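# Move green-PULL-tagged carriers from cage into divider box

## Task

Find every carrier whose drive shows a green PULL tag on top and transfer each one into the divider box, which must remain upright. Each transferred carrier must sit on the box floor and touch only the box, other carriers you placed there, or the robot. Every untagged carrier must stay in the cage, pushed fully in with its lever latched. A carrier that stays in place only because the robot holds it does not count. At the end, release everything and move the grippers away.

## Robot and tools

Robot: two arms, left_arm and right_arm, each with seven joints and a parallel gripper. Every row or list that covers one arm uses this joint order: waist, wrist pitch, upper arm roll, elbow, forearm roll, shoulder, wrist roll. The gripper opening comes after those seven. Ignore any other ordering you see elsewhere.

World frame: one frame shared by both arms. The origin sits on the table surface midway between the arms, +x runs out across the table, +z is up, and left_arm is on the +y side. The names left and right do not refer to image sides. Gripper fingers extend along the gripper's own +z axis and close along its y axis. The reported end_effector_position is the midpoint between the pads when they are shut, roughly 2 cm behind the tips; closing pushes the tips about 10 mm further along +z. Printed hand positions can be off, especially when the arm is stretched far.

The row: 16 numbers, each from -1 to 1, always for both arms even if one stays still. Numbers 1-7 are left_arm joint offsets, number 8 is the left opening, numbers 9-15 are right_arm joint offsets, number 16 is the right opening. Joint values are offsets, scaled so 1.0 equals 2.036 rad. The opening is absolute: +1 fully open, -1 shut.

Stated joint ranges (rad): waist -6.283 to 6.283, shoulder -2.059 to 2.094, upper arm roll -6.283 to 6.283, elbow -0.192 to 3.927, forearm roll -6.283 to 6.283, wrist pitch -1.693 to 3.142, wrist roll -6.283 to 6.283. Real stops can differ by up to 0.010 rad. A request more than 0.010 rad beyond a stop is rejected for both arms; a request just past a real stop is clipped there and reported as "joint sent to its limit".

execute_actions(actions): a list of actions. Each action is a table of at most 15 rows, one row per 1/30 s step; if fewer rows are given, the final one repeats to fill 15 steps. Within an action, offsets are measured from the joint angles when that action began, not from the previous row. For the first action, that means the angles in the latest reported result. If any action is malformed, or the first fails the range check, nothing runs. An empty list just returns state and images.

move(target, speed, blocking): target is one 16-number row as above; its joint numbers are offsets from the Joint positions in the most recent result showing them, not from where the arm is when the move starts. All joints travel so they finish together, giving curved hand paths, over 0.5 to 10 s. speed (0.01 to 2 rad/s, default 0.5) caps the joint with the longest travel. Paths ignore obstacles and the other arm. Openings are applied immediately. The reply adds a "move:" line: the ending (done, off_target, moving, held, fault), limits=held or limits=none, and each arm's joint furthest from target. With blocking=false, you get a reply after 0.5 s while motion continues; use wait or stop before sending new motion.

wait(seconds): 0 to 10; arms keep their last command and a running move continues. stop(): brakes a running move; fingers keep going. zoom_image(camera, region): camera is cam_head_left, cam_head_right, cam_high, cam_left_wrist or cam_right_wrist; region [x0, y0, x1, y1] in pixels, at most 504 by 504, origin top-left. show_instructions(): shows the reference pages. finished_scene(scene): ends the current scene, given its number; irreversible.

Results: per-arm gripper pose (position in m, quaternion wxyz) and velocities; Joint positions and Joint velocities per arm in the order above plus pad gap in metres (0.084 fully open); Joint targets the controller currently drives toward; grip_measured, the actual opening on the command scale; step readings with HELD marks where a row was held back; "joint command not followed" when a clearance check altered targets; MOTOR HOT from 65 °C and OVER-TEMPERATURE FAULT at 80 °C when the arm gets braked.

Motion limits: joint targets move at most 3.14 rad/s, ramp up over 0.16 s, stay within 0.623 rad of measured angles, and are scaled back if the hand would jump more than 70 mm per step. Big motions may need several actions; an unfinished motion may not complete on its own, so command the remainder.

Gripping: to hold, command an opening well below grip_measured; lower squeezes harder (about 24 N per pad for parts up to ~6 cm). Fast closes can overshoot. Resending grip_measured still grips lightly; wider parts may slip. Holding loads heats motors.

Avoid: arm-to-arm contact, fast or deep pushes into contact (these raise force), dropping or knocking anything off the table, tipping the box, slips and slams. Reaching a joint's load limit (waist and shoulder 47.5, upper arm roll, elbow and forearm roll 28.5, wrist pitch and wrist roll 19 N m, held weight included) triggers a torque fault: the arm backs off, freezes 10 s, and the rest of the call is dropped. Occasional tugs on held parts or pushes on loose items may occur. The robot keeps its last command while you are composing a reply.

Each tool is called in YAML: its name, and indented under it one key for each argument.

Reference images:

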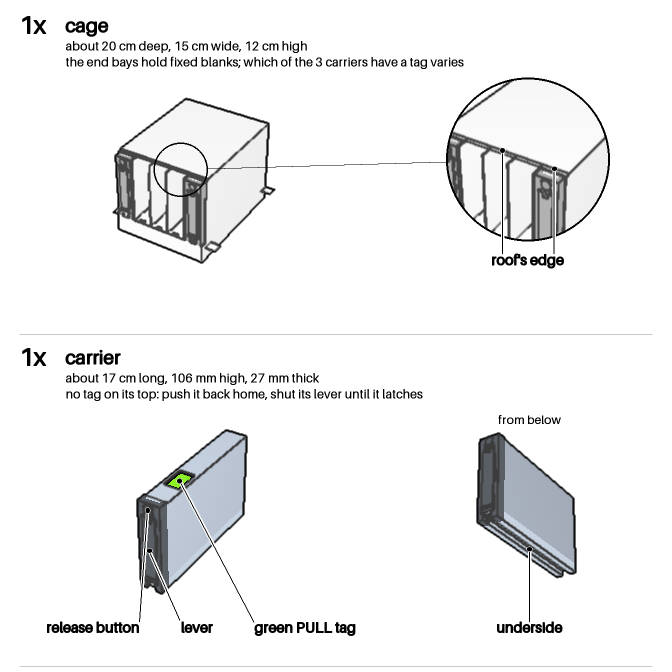

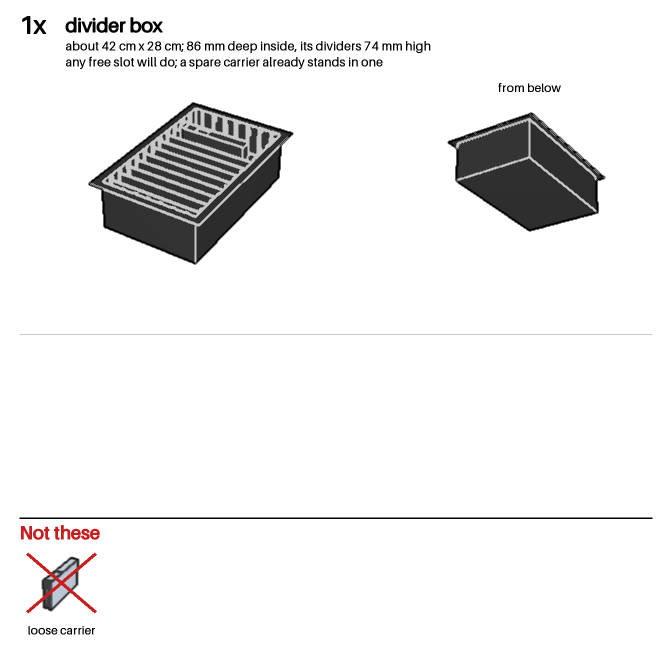

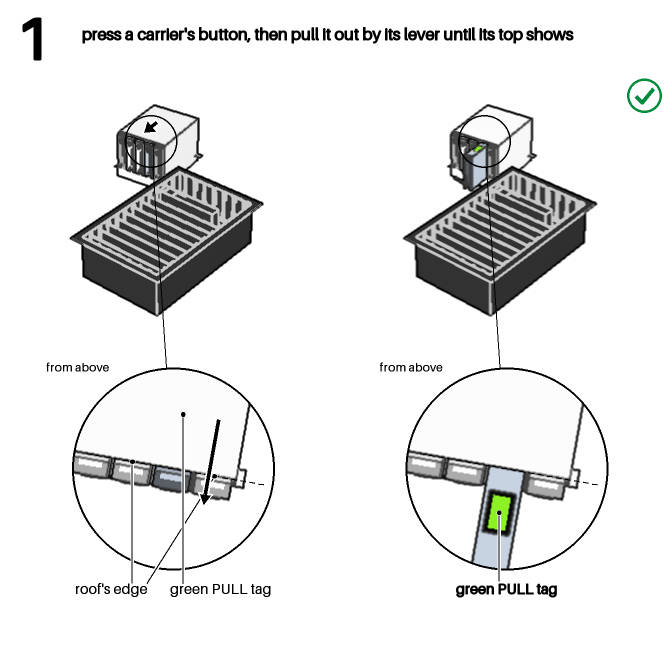

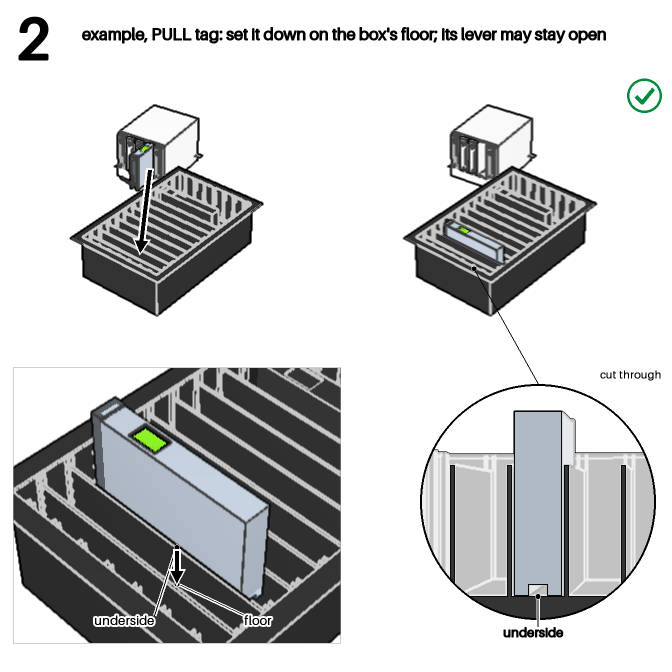

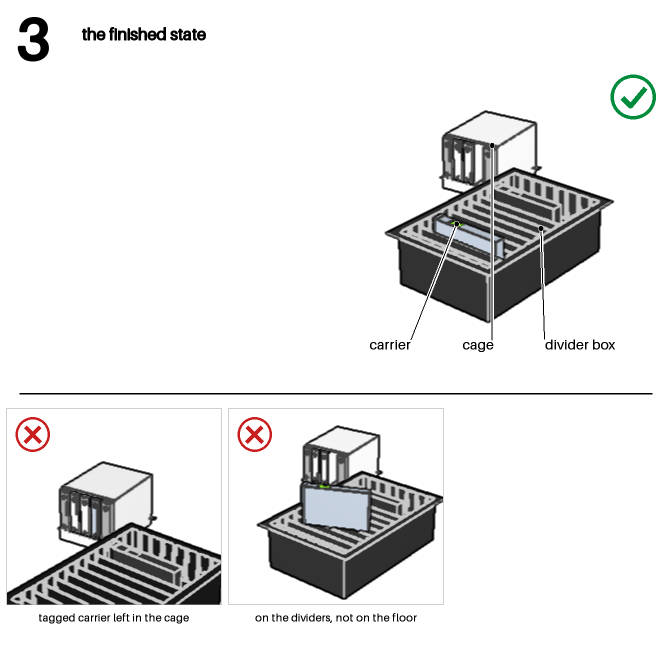

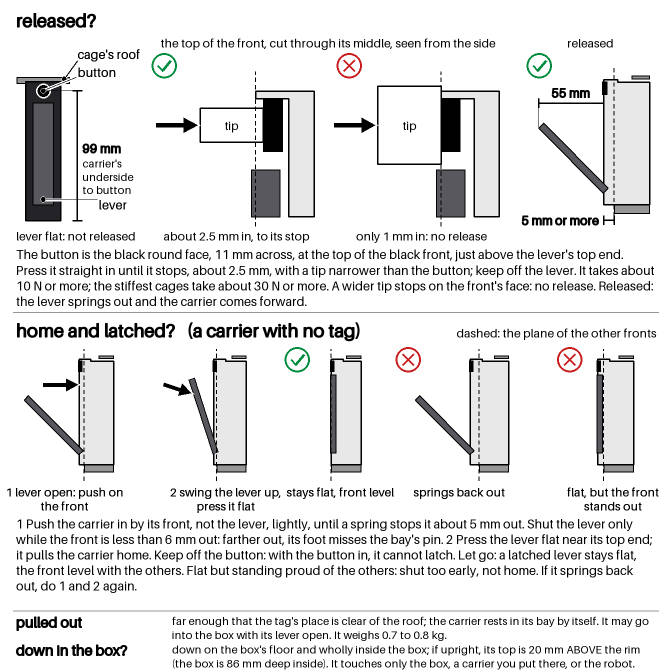

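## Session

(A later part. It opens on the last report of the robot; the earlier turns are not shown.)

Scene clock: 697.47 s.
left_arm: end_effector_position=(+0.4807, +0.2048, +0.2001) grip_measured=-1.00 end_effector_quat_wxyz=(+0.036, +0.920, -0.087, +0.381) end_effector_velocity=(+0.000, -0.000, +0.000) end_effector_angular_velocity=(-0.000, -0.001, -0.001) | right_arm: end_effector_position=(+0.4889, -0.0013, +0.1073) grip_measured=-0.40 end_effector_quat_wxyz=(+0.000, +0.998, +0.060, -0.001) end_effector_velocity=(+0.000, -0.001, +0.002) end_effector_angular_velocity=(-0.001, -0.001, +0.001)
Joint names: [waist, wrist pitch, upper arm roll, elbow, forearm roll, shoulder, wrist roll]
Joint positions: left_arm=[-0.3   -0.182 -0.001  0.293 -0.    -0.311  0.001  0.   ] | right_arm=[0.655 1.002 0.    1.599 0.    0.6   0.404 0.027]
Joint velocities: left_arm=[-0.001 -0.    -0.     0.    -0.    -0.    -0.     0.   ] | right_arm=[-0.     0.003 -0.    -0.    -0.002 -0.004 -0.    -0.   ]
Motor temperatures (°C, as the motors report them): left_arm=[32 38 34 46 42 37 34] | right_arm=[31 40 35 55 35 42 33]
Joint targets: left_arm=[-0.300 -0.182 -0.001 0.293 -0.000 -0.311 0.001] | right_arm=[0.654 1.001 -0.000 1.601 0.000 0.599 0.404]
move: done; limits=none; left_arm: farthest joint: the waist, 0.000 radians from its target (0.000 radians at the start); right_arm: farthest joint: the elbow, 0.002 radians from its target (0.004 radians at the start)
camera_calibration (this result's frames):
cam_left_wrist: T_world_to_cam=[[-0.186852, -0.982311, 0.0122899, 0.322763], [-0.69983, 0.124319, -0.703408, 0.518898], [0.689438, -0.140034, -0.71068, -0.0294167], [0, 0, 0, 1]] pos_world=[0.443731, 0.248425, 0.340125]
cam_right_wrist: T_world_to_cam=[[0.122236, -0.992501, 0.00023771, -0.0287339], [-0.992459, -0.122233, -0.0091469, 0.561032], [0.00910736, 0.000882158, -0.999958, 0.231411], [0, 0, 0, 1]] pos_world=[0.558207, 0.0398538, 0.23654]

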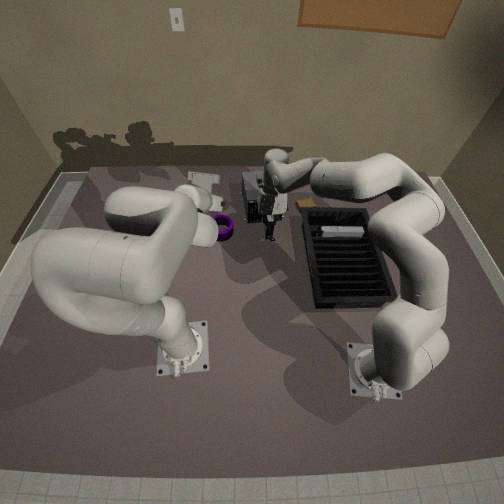

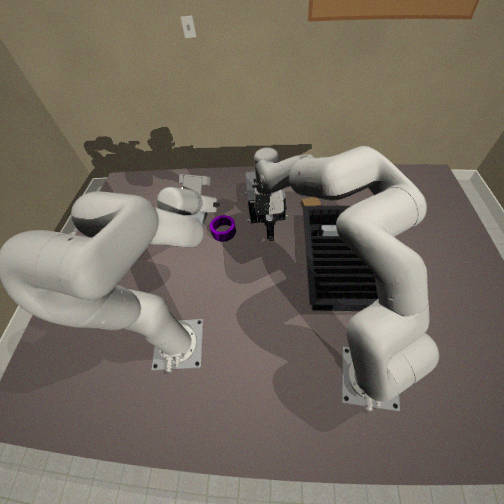

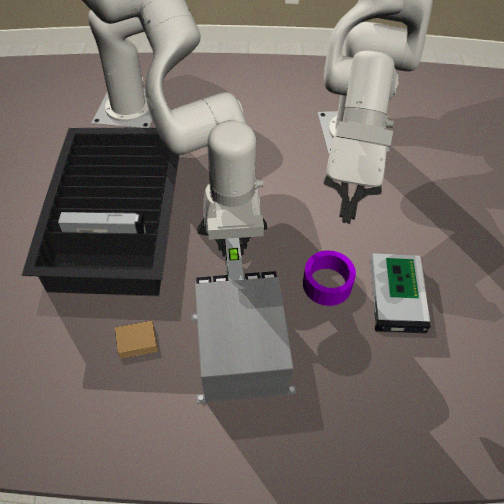

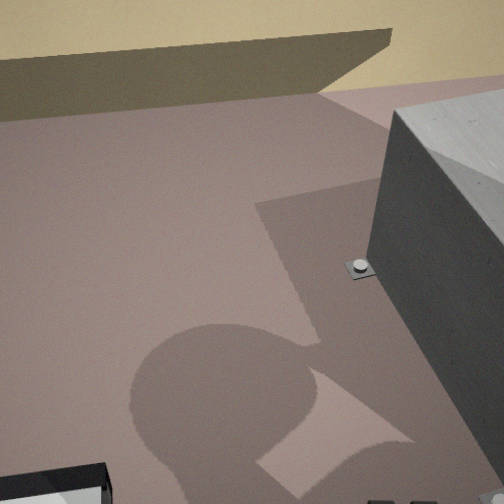

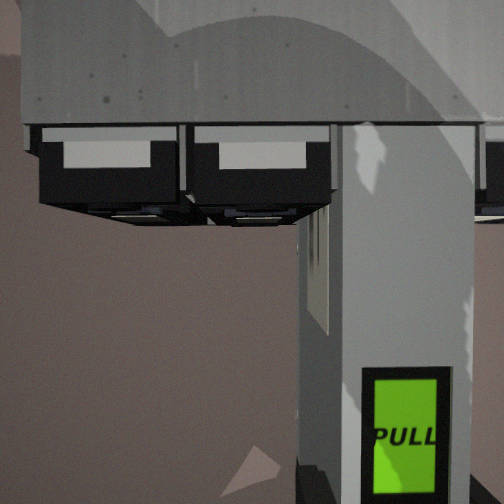

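move:
  target: [0,0,0,0,0,0,0,-1, 0.0072,-0.020,0,-0.0504,0,-0.0324,0.0072,-1]
  speed: 0.06

Scene clock: 707.37 s.
left_arm: end_effector_position=(+0.4807, +0.2048, +0.2001) grip_measured=-1.00 end_effector_quat_wxyz=(+0.036, +0.920, -0.087, +0.381) end_effector_velocity=(+0.000, +0.000, +0.000) end_effector_angular_velocity=(+0.000, -0.000, +0.001) | right_arm: end_effector_position=(+0.4699, -0.0029, +0.1096) grip_measured=-0.40 end_effector_quat_wxyz=(-0.001, +0.998, +0.060, +0.002) end_effector_velocity=(-0.002, +0.000, -0.001) end_effector_angular_velocity=(-0.003, +0.005, +0.002)
Joint names: [waist, wrist pitch, upper arm roll, elbow, forearm roll, shoulder, wrist roll]
Joint positions: left_arm=[-0.3   -0.182 -0.001  0.293 -0.    -0.311  0.001  0.   ] | right_arm=[ 0.669  0.958 -0.     1.497  0.     0.534  0.419  0.027]
Joint velocities: left_arm=[ 0.001 -0.     0.     0.     0.     0.     0.     0.   ] | right_arm=[ 0.001  0.004  0.001 -0.001 -0.001  0.001 -0.     0.   ]
Motor temperatures (°C, as the motors report them): left_arm=[32 38 34 46 42 37 34] | right_arm=[31 40 35 60 35 45 33]
Joint targets: left_arm=[-0.300 -0.182 -0.001 0.293 -0.000 -0.311 0.001] | right_arm=[0.669 0.961 0.000 1.497 0.000 0.534 0.419]
move: done; limits=none; left_arm: farthest joint: the waist, 0.000 radians from its target (0.000 radians at the start); right_arm: farthest joint: the wrist pitch, 0.003 radians from its target (0.039 radians at the start)
camera_calibration (this result's frames):
cam_left_wrist: T_world_to_cam=[[-0.186852, -0.982311, 0.0122897, 0.322763], [-0.69983, 0.124319, -0.703408, 0.518898], [0.689438, -0.140034, -0.71068, -0.0294167], [0, 0, 0, 1]] pos_world=[0.443731, 0.248425, 0.340125]
cam_right_wrist: T_world_to_cam=[[0.12124, -0.99262, -0.00239035, -0.027285], [-0.992498, -0.121186, -0.0161969, 0.542821], [0.0157877, 0.00433612, -0.999866, 0.23074], [0, 0, 0, 1]] pos_world=[0.538414, 0.0376981, 0.239436]

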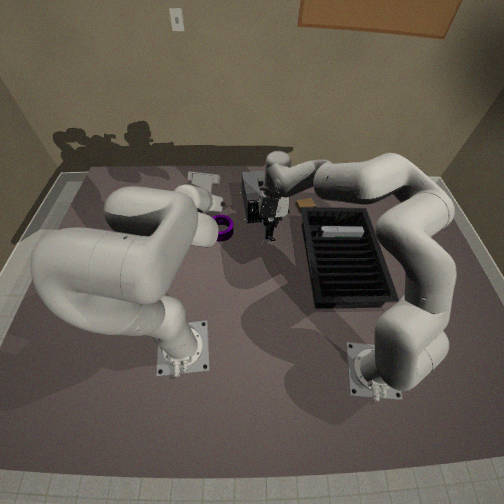

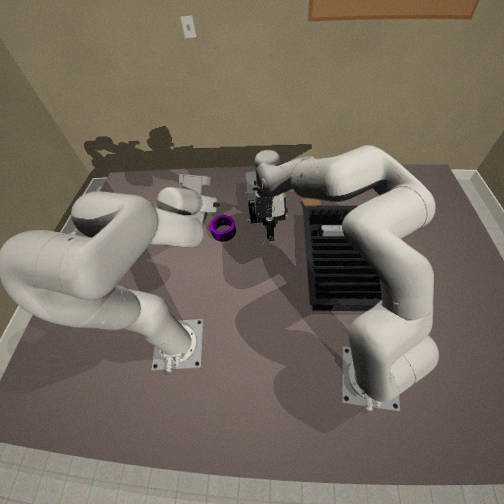

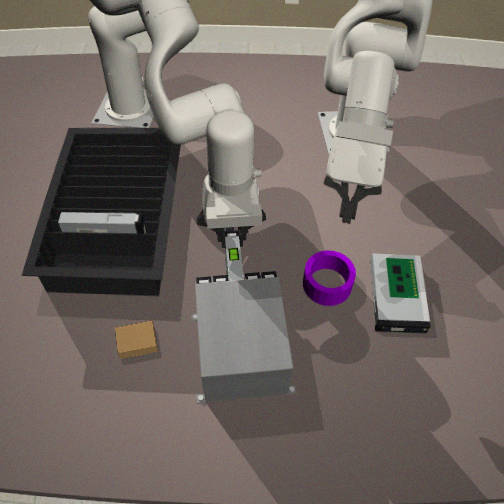

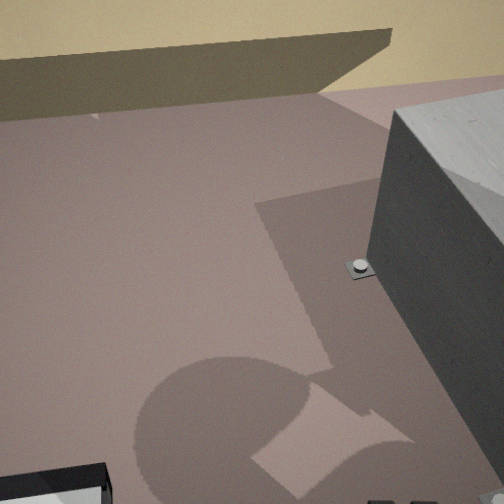

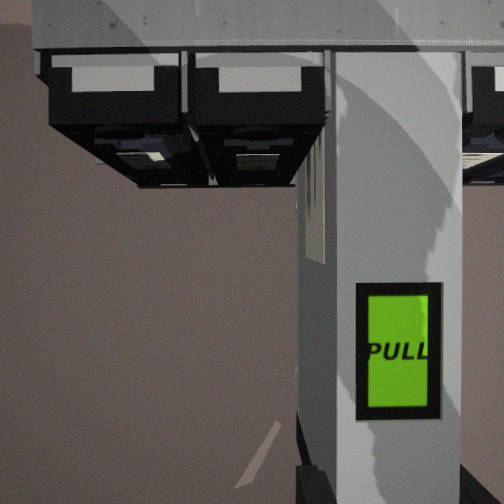

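execute_actions:
  actions: []

Scene clock: 726.77 s.
left_arm: end_effector_position=(+0.4807, +0.2048, +0.2001) grip_measured=-1.00 end_effector_quat_wxyz=(+0.036, +0.920, -0.087, +0.381) end_effector_velocity=(-0.000, -0.000, -0.000) end_effector_angular_velocity=(+0.001, +0.001, -0.002) | right_arm: end_effector_position=(+0.4690, -0.0027, +0.1090) grip_measured=-0.40 end_effector_quat_wxyz=(-0.001, +0.998, +0.060, +0.001) end_effector_velocity=(-0.000, +0.001, -0.000) end_effector_angular_velocity=(+0.002, +0.001, -0.001)
Joint names: [waist, wrist pitch, upper arm roll, elbow, forearm roll, shoulder, wrist roll]
Joint positions: left_arm=[-0.3   -0.182 -0.001  0.293 -0.    -0.311  0.001  0.   ] | right_arm=[0.669 0.961 0.    1.497 0.    0.534 0.419 0.027]
Joint velocities: left_arm=[-0.     0.    -0.001 -0.001  0.     0.     0.     0.   ] | right_arm=[ 0.001 -0.001 -0.    -0.     0.003  0.     0.     0.   ]
Motor temperatures (°C, as the motors report them): left_arm=[32 38 34 46 42 37 34] | right_arm=[31 39 38 52 35 41 33]
Joint targets: left_arm=[-0.300 -0.182 -0.001 0.293 -0.000 -0.311 0.001] | right_arm=[0.669 0.961 0.000 1.497 0.000 0.534 0.419]
camera_calibration (this result's frames):
cam_left_wrist: T_world_to_cam=[[-0.186852, -0.982311, 0.0122898, 0.322763], [-0.69983, 0.124319, -0.703408, 0.518898], [0.689438, -0.140034, -0.71068, -0.0294167], [0, 0, 0, 1]] pos_world=[0.443731, 0.248425, 0.340125]
cam_right_wrist: T_world_to_cam=[[0.122195, -0.992505, -0.00153344, -0.0275426], [-0.99242, -0.122164, -0.0133793, 0.541581], [0.0130917, 0.0031567, -0.999909, 0.231455], [0, 0, 0, 1]] pos_world=[0.537811, 0.0380946, 0.238637]

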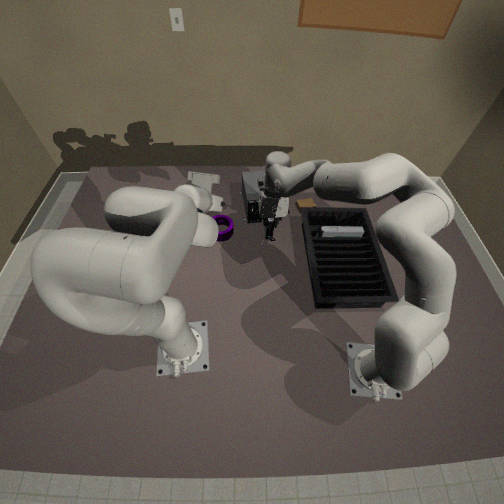

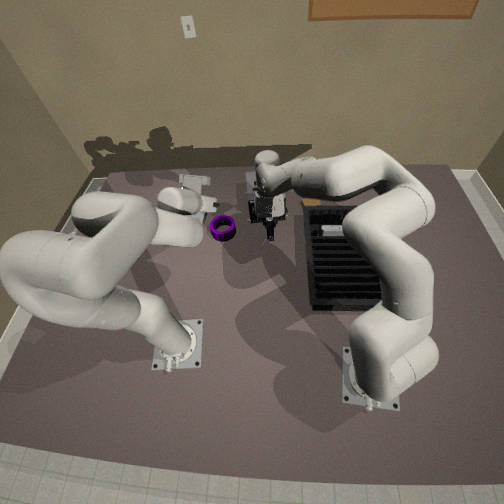

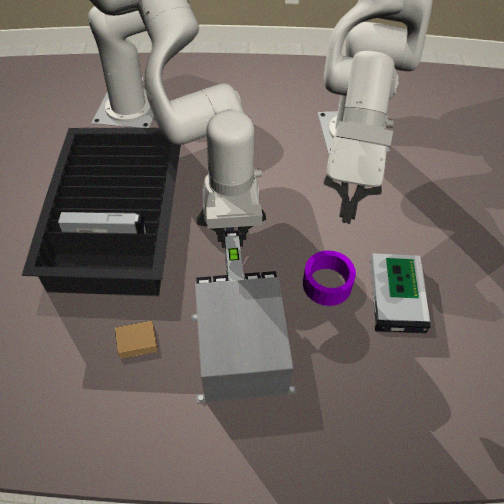

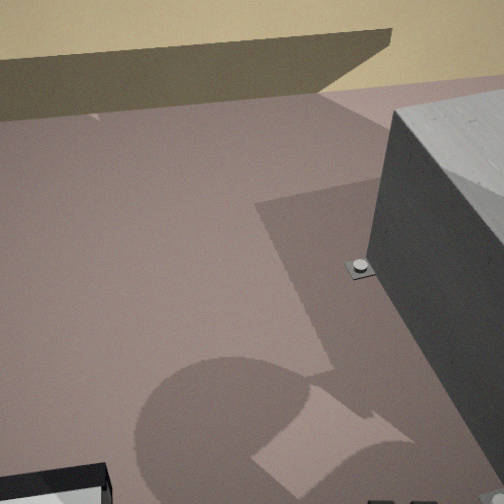

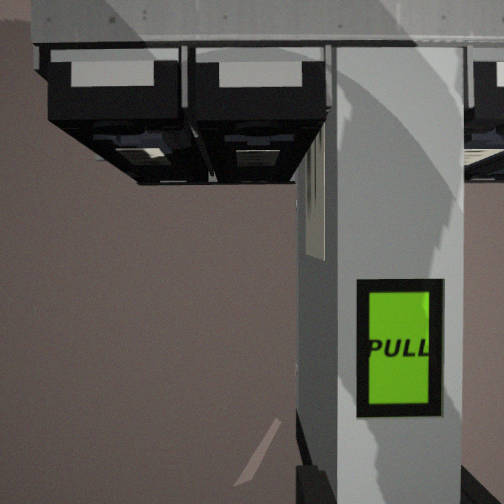

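execute_actions:
  actions:
    - [[0,0,0,0,0,0,0,-1,0,0,0,0,0,0,0,-0.5],[0,0,0,0,0,0,0,-1,0,0,0,0,0,0,0,-0.4],[0,0,0,0,0,0,0,-1,0,0,0,0,0,0,0,-0.3],[0,0,0,0,0,0,0,-1,0,0,0,0,0,0,0,-0.2],[0,0,0,0,0,0,0,-1,0,0,0,0,0,0,0,-0.1],[0,0,0,0,0,0,0,-1,0,0,0,0,0,0,0,0.0],[0,0,0,0,0,0,0,-1,0,0,0,0,0,0,0,0.1]]

Scene clock: 732.90 s.
left_arm: end_effector_position=(+0.4807, +0.2048, +0.2001) grip_measured=-1.00 end_effector_quat_wxyz=(+0.036, +0.920, -0.087, +0.381) end_effector_velocity=(+0.000, -0.000, +0.000) end_effector_angular_velocity=(-0.001, -0.000, -0.000) | right_arm: end_effector_position=(+0.4676, -0.0020, +0.1080) grip_measured=+0.09 end_effector_quat_wxyz=(-0.001, +0.998, +0.061, -0.001) end_effector_velocity=(+0.011, -0.010, +0.005) end_effector_angular_velocity=(-0.001, -0.020, -0.017)
Joint names: [waist, wrist pitch, upper arm roll, elbow, forearm roll, shoulder, wrist roll]
Joint positions: left_arm=[-0.3   -0.182 -0.001  0.293 -0.    -0.311  0.001  0.   ] | right_arm=[0.67  0.962 0.002 1.496 0.001 0.535 0.419 0.048]
Joint velocities: left_arm=[-0.001  0.     0.001  0.     0.    -0.    -0.     0.   ] | right_arm=[-0.01  -0.008 -0.013  0.006 -0.006 -0.004 -0.     0.   ]
Motor temperatures (°C, as the motors report them): left_arm=[32 38 34 46 42 37 34] | right_arm=[31 39 38 50 35 41 33]
Joint targets: left_arm=[-0.300 -0.182 -0.001 0.293 -0.000 -0.311 0.001] | right_arm=[0.669 0.961 0.000 1.497 0.000 0.534 0.419]
Step readings (joint positions):
0: left_arm=[-0.300 -0.182 -0.001 0.293 -0.000 -0.311 0.001] | right_arm=[0.669 0.961 0.000 1.497 0.000 0.534 0.419]
1: left_arm=[-0.300 -0.182 -0.001 0.293 -0.000 -0.311 0.001] | right_arm=[0.669 0.961 0.000 1.497 0.000 0.534 0.419]
2: left_arm=[-0.300 -0.182 -0.001 0.293 -0.000 -0.311 0.001] | right_arm=[0.669 0.961 0.000 1.497 0.000 0.534 0.419]
4: left_arm=[-0.300 -0.182 -0.001 0.293 -0.000 -0.311 0.001] | right_arm=[0.669 0.963 0.002 1.495 0.002 0.534 0.419]
8: left_arm=[-0.300 -0.182 -0.001 0.293 -0.000 -0.311 0.001] | right_arm=[0.676 0.967 0.012 1.485 0.003 0.541 0.419]
15: Joint positions above
camera_calibration (this result's frames):
cam_left_wrist: T_world_to_cam=[[-0.186852, -0.982311, 0.0122897, 0.322763], [-0.69983, 0.124319, -0.703408, 0.518898], [0.689438, -0.140034, -0.71068, -0.0294167], [0, 0, 0, 1]] pos_world=[0.443731, 0.248425, 0.340125]
cam_right_wrist: T_world_to_cam=[[0.12369, -0.99232, -0.00133683, -0.0273657], [-0.992271, -0.12367, -0.0101927, 0.53985], [0.00994911, 0.00258723, -0.999947, 0.231931], [0, 0, 0, 1]] pos_world=[0.536755, 0.0390077, 0.237385]

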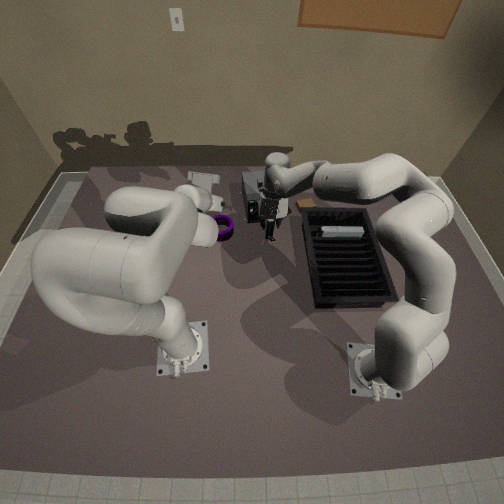

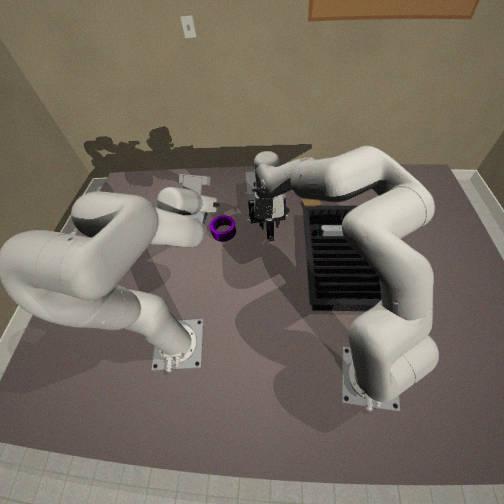

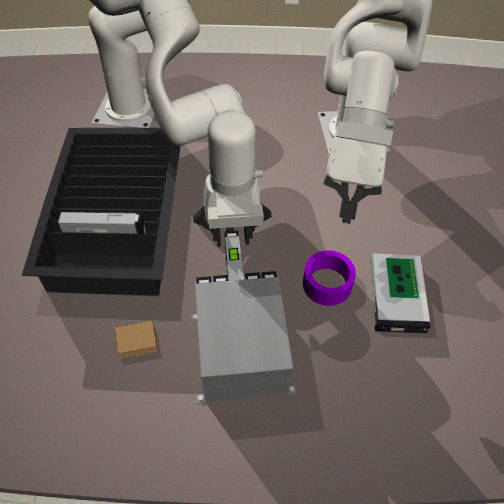

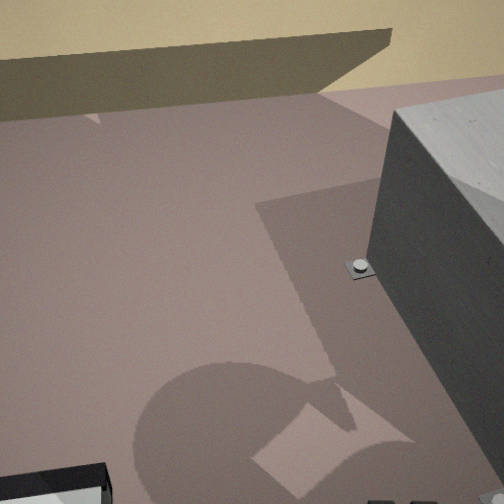

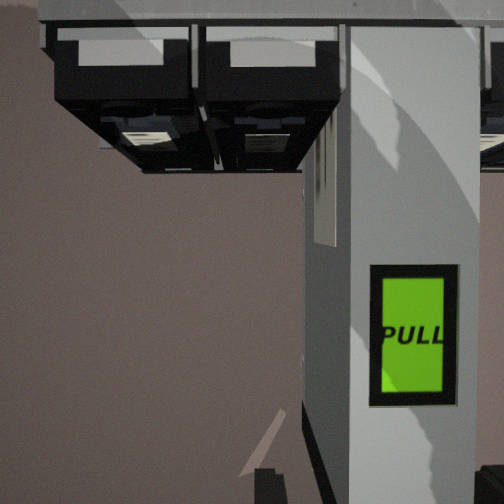

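zoom_image:
  camera: "cam_high"
  region: [170, 170, 320, 320]

zoom_image:
  camera: "cam_head_left"
  region: [220, 150, 330, 260]

Region (170, 170, 320, 320) of cam_high's 504x504 image, scaled by 3.360, with more detail than that image has.

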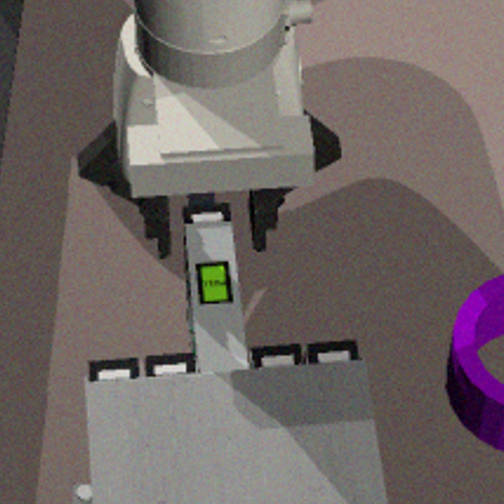

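Region (220, 150, 330, 260) of cam_head_left's 504x504 image, scaled by 4.582, with more detail than that image has.

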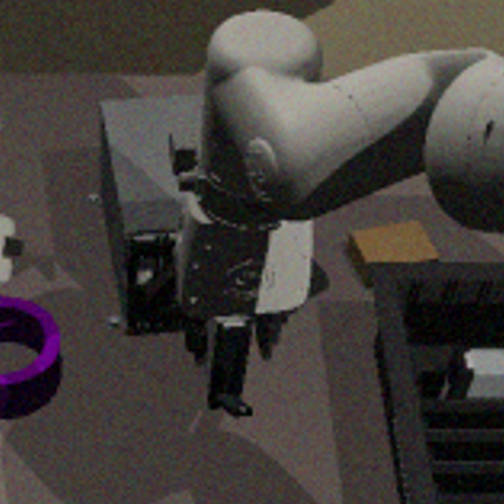

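move:
  target: [0,0,0,0,0,0,0,-1,0.0142,-0.0339,-0.001,-0.0918,0,-0.0589,0.0142,0.1]
  speed: 0.3

Scene clock: 747.73 s.
left_arm: end_effector_position=(+0.4807, +0.2048, +0.2001) grip_measured=-1.00 end_effector_quat_wxyz=(+0.036, +0.920, -0.087, +0.381) end_effector_velocity=(-0.000, -0.000, -0.000) end_effector_angular_velocity=(+0.000, +0.001, -0.000) | right_arm: end_effector_position=(+0.4278, -0.0086, +0.1084) grip_measured=+0.09 end_effector_quat_wxyz=(-0.001, +0.998, +0.060, +0.000) end_effector_velocity=(-0.001, +0.001, +0.000) end_effector_angular_velocity=(+0.001, -0.001, +0.002)
Joint names: [waist, wrist pitch, upper arm roll, elbow, forearm roll, shoulder, wrist roll]
Joint positions: left_arm=[-0.3   -0.182 -0.001  0.293 -0.    -0.311  0.001  0.   ] | right_arm=[ 0.699  0.893 -0.001  1.309  0.001  0.415  0.448  0.048]
Joint velocities: left_arm=[ 0.     0.001 -0.001 -0.     0.    -0.    -0.     0.   ] | right_arm=[ 0.001 -0.     0.001 -0.002 -0.    -0.002 -0.    -0.   ]
Motor temperatures (°C, as the motors report them): left_arm=[32 38 34 47 42 37 34] | right_arm=[31 39 37 53 35 42 33]
Joint targets: left_arm=[-0.300 -0.182 -0.001 0.293 -0.000 -0.311 0.001] | right_arm=[0.699 0.893 -0.000 1.309 0.001 0.415 0.448]
move: done; limits=none; left_arm: farthest joint: the waist, 0.000 radians from its target (0.000 radians at the start); right_arm: farthest joint: the upper arm roll, 0.001 radians from its target (0.000 radians at the start)
camera_calibration (this result's frames):
cam_left_wrist: T_world_to_cam=[[-0.186852, -0.982311, 0.0122897, 0.322763], [-0.69983, 0.124319, -0.703408, 0.518898], [0.689438, -0.140034, -0.71068, -0.0294167], [0, 0, 0, 1]] pos_world=[0.443731, 0.248425, 0.340125]
cam_right_wrist: T_world_to_cam=[[0.121761, -0.992559, -0.00123228, -0.0281986], [-0.992484, -0.121737, -0.0124664, 0.499847], [0.0122236, 0.00274094, -0.999922, 0.231697], [0, 0, 0, 1]] pos_world=[0.496692, 0.0322259, 0.237875]

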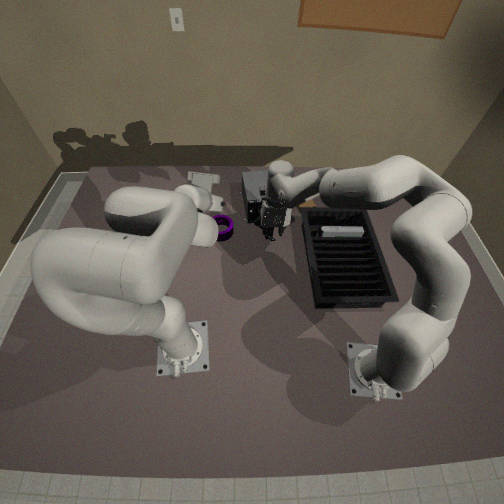

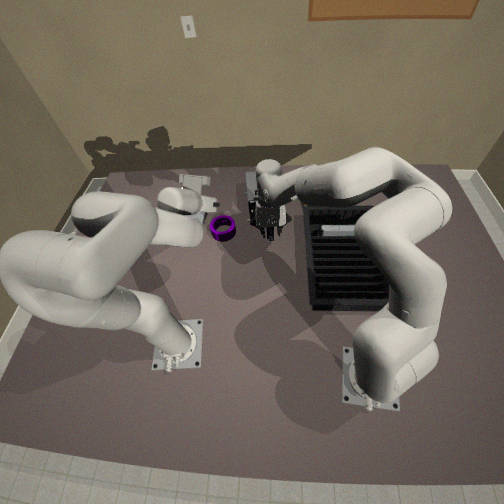

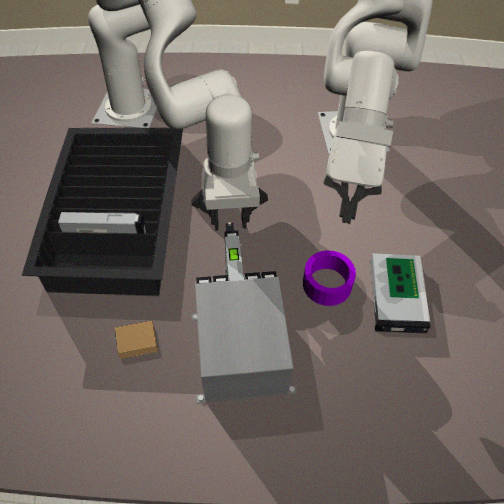

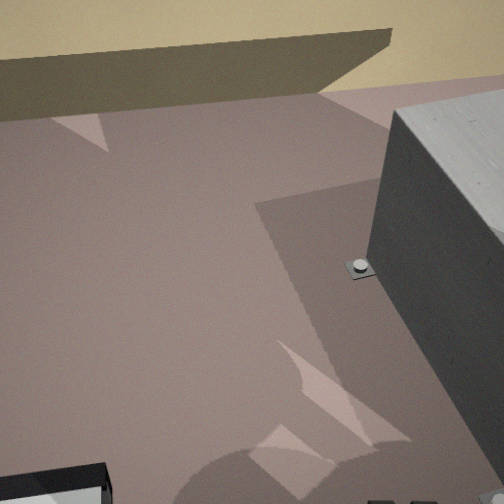

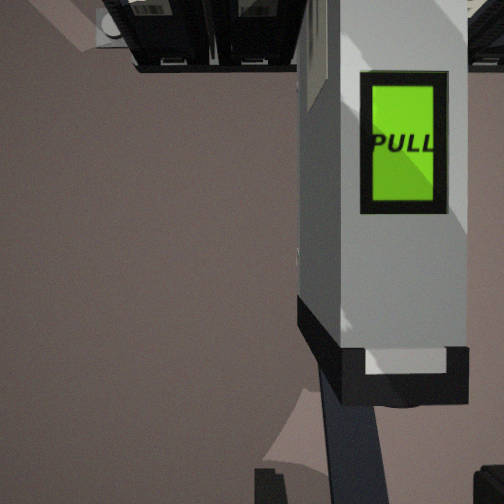

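move:
  target: [0,0,0,0,0,0,0,-1,0,-0.0457,0,-0.01375,0,0.0319,0,0.1]
  speed: 0.2

execute_actions:
  actions:
    - [[0,0,0,0,0,0,0,-1,0,0,0,0,0,0,0,-0.1],[0,0,0,0,0,0,0,-1,0,0,0,0,0,0,0,-0.2],[0,0,0,0,0,0,0,-1,0,0,0,0,0,0,0,-0.3],[0,0,0,0,0,0,0,-1,0,0,0,0,0,0,0,-0.4],[0,0,0,0,0,0,0,-1,0,0,0,0,0,0,0,-0.5],[0,0,0,0,0,0,0,-1,0,0,0,0,0,0,0,-0.6],[0,0,0,0,0,0,0,-1,0,0,0,0,0,0,0,-0.7],[0,0,0,0,0,0,0,-1,0,0,0,0,0,0,0,-0.8],[0,0,0,0,0,0,0,-1,0,0,0,0,0,0,0,-0.9],[0,0,0,0,0,0,0,-1,0,0,0,0,0,0,0,-1]]

Scene clock: 754.43 s.
left_arm: end_effector_position=(+0.4807, +0.2048, +0.2001) grip_measured=-1.00 end_effector_quat_wxyz=(+0.036, +0.920, -0.087, +0.381) end_effector_velocity=(+0.000, +0.000, +0.000) end_effector_angular_velocity=(-0.001, -0.000, +0.002) | right_arm: end_effector_position=(+0.4280, -0.0085, +0.0688) grip_measured=+0.09 end_effector_quat_wxyz=(-0.001, +0.998, +0.060, +0.001) end_effector_velocity=(-0.001, -0.001, -0.003) end_effector_angular_velocity=(-0.003, +0.004, -0.001)
Joint names: [waist, wrist pitch, upper arm roll, elbow, forearm roll, shoulder, wrist roll]
Joint positions: left_arm=[-0.3   -0.182 -0.001  0.293 -0.    -0.311  0.001  0.   ] | right_arm=[ 0.699  0.8   -0.001  1.282  0.001  0.48   0.448  0.048]
Joint velocities: left_arm=[ 0.    -0.     0.001  0.    -0.     0.    -0.001  0.   ] | right_arm=[-0.001 -0.002  0.    -0.003 -0.001  0.004  0.001 -0.   ]
Motor temperatures (°C, as the motors report them): left_arm=[32 38 34 47 42 37 34] | right_arm=[31 39 36 53 35 42 33]
Joint targets: left_arm=[-0.300 -0.182 -0.001 0.293 -0.000 -0.311 0.001] | right_arm=[0.699 0.800 -0.001 1.281 0.001 0.480 0.448]
move: done; limits=none; left_arm: farthest joint: the waist, 0.000 radians from its target (0.000 radians at the start); right_arm: farthest joint: the elbow, 0.001 radians from its target (0.028 radians at the start)
camera_calibration (this result's frames):
cam_left_wrist: T_world_to_cam=[[-0.186852, -0.982311, 0.0122898, 0.322763], [-0.69983, 0.124319, -0.703408, 0.518898], [0.689438, -0.140034, -0.71068, -0.0294167], [0, 0, 0, 1]] pos_world=[0.443731, 0.248425, 0.340125]
cam_right_wrist: T_world_to_cam=[[0.12169, -0.992567, -0.00141724, -0.0281501], [-0.992485, -0.121662, -0.013088, 0.499591], [0.0128183, 0.00299927, -0.999913, 0.191878], [0, 0, 0, 1]] pos_world=[0.496803, 0.0322647, 0.19836]

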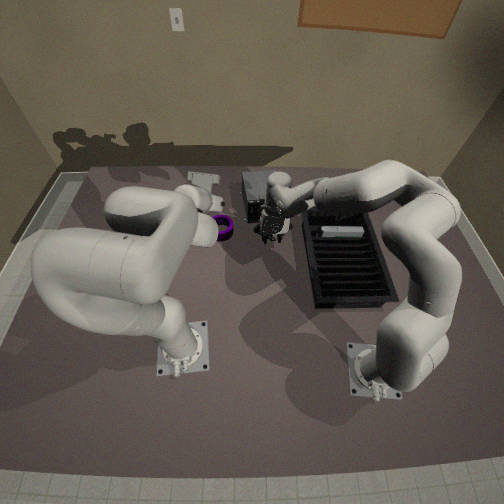

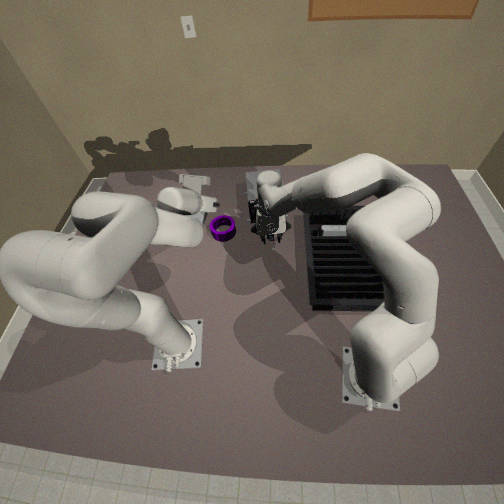

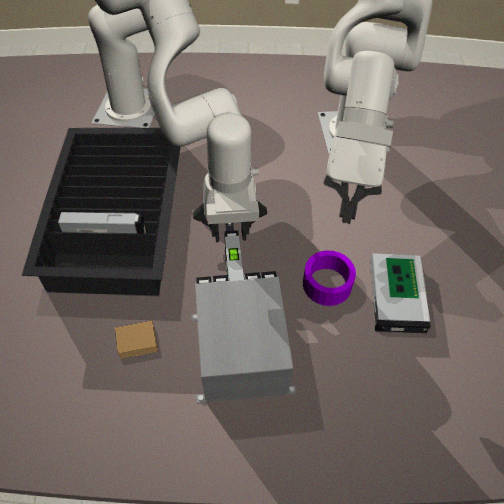

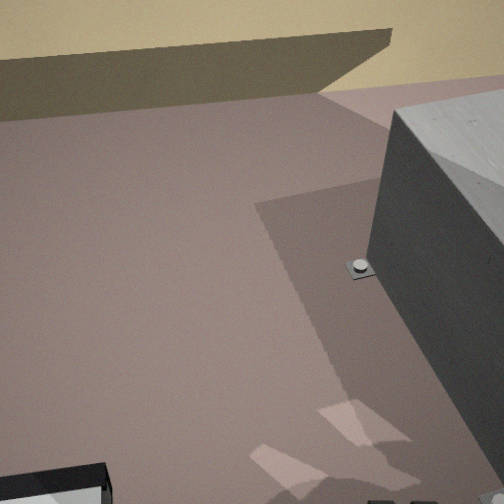

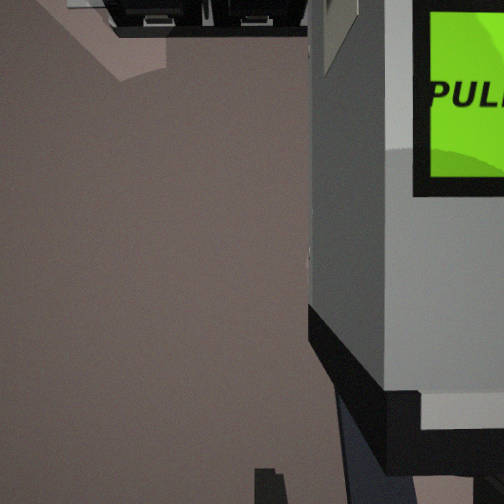

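Scene clock: 754.93 s.
left_arm: end_effector_position=(+0.4807, +0.2048, +0.2001) grip_measured=-1.00 end_effector_quat_wxyz=(+0.036, +0.920, -0.087, +0.381) end_effector_velocity=(-0.000, -0.000, -0.000) end_effector_angular_velocity=(+0.001, +0.001, -0.001) | right_arm: end_effector_position=(+0.4280, -0.0087, +0.0689) grip_measured=-0.64 end_effector_quat_wxyz=(-0.001, +0.998, +0.060, +0.001) end_effector_velocity=(+0.001, +0.000, +0.000) end_effector_angular_velocity=(+0.001, -0.003, -0.000)
Joint names: [waist, wrist pitch, upper arm roll, elbow, forearm roll, shoulder, wrist roll]
Joint positions: left_arm=[-0.3   -0.182 -0.001  0.293 -0.    -0.311  0.001  0.   ] | right_arm=[ 0.699  0.8   -0.001  1.282  0.001  0.48   0.448  0.016]
Joint velocities: left_arm=[-0.     0.     0.    -0.001  0.     0.     0.001  0.   ] | right_arm=[-0.    -0.002  0.     0.001 -0.001  0.     0.001  0.   ]
Motor temperatures (°C, as the motors report them): left_arm=[32 38 34 47 42 37 34] | right_arm=[31 39 36 53 35 42 33]
Joint targets: left_arm=[-0.300 -0.182 -0.001 0.293 -0.000 -0.311 0.001] | right_arm=[0.699 0.800 -0.001 1.282 0.001 0.480 0.448]
Step readings (joint positions):
0: left_arm=[-0.300 -0.182 -0.001 0.293 -0.000 -0.311 0.001] | right_arm=[0.699 0.800 -0.001 1.282 0.001 0.480 0.448]
1: left_arm=[-0.300 -0.182 -0.001 0.293 -0.000 -0.311 0.001] | right_arm=[0.699 0.800 -0.001 1.281 0.001 0.480 0.448]
2: left_arm=[-0.300 -0.182 -0.001 0.293 -0.000 -0.311 0.001] | right_arm=[0.699 0.800 -0.001 1.281 0.001 0.480 0.448]
4: left_arm=[-0.300 -0.182 -0.001 0.293 -0.000 -0.311 0.001] | right_arm=[0.699 0.800 -0.001 1.281 0.001 0.480 0.448]
8: left_arm=[-0.300 -0.182 -0.001 0.293 -0.000 -0.311 0.001] | right_arm=[0.699 0.800 -0.001 1.281 0.001 0.480 0.448]
15: Joint positions above
camera_calibration (this result's frames):
cam_left_wrist: T_world_to_cam=[[-0.186852, -0.982311, 0.0122897, 0.322763], [-0.69983, 0.124319, -0.703408, 0.518898], [0.689438, -0.140034, -0.71068, -0.0294167], [0, 0, 0, 1]] pos_world=[0.443731, 0.248425, 0.340125]
cam_right_wrist: T_world_to_cam=[[0.121449, -0.992597, -0.00125586, -0.0282406], [-0.992516, -0.121422, -0.013018, 0.499627], [0.0127691, 0.00282748, -0.999914, 0.191967], [0, 0, 0, 1]] pos_world=[0.496866, 0.0320915, 0.19842]

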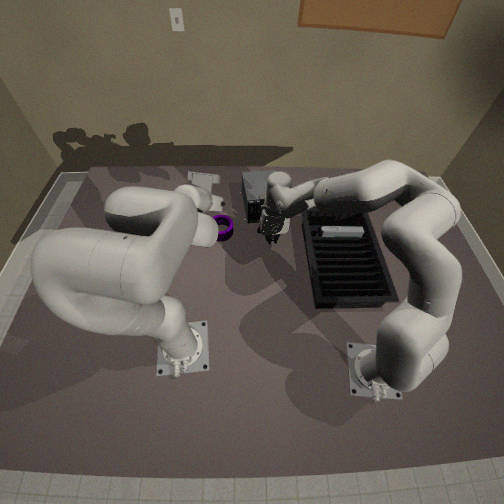

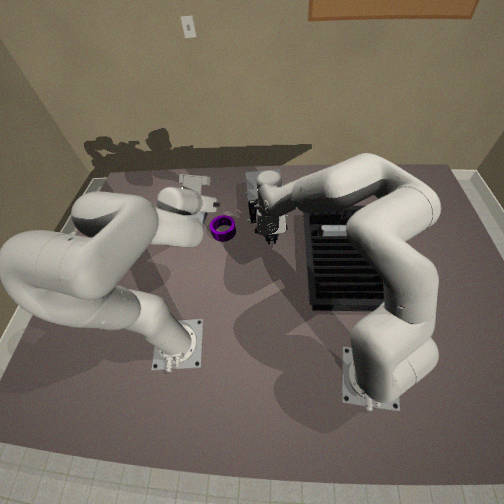

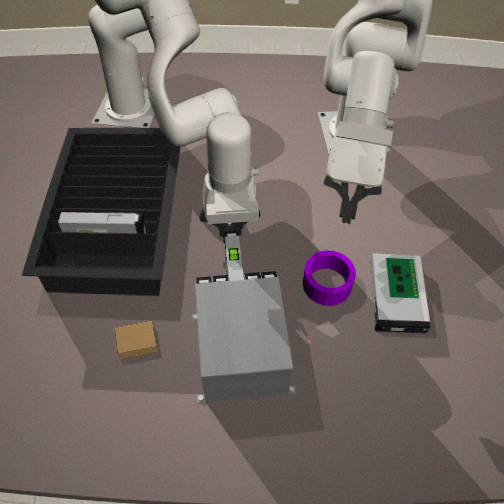

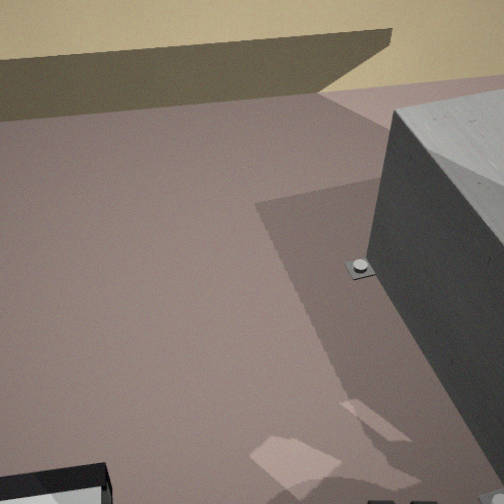

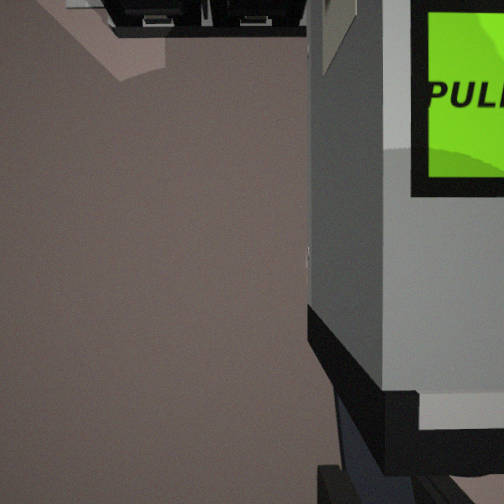

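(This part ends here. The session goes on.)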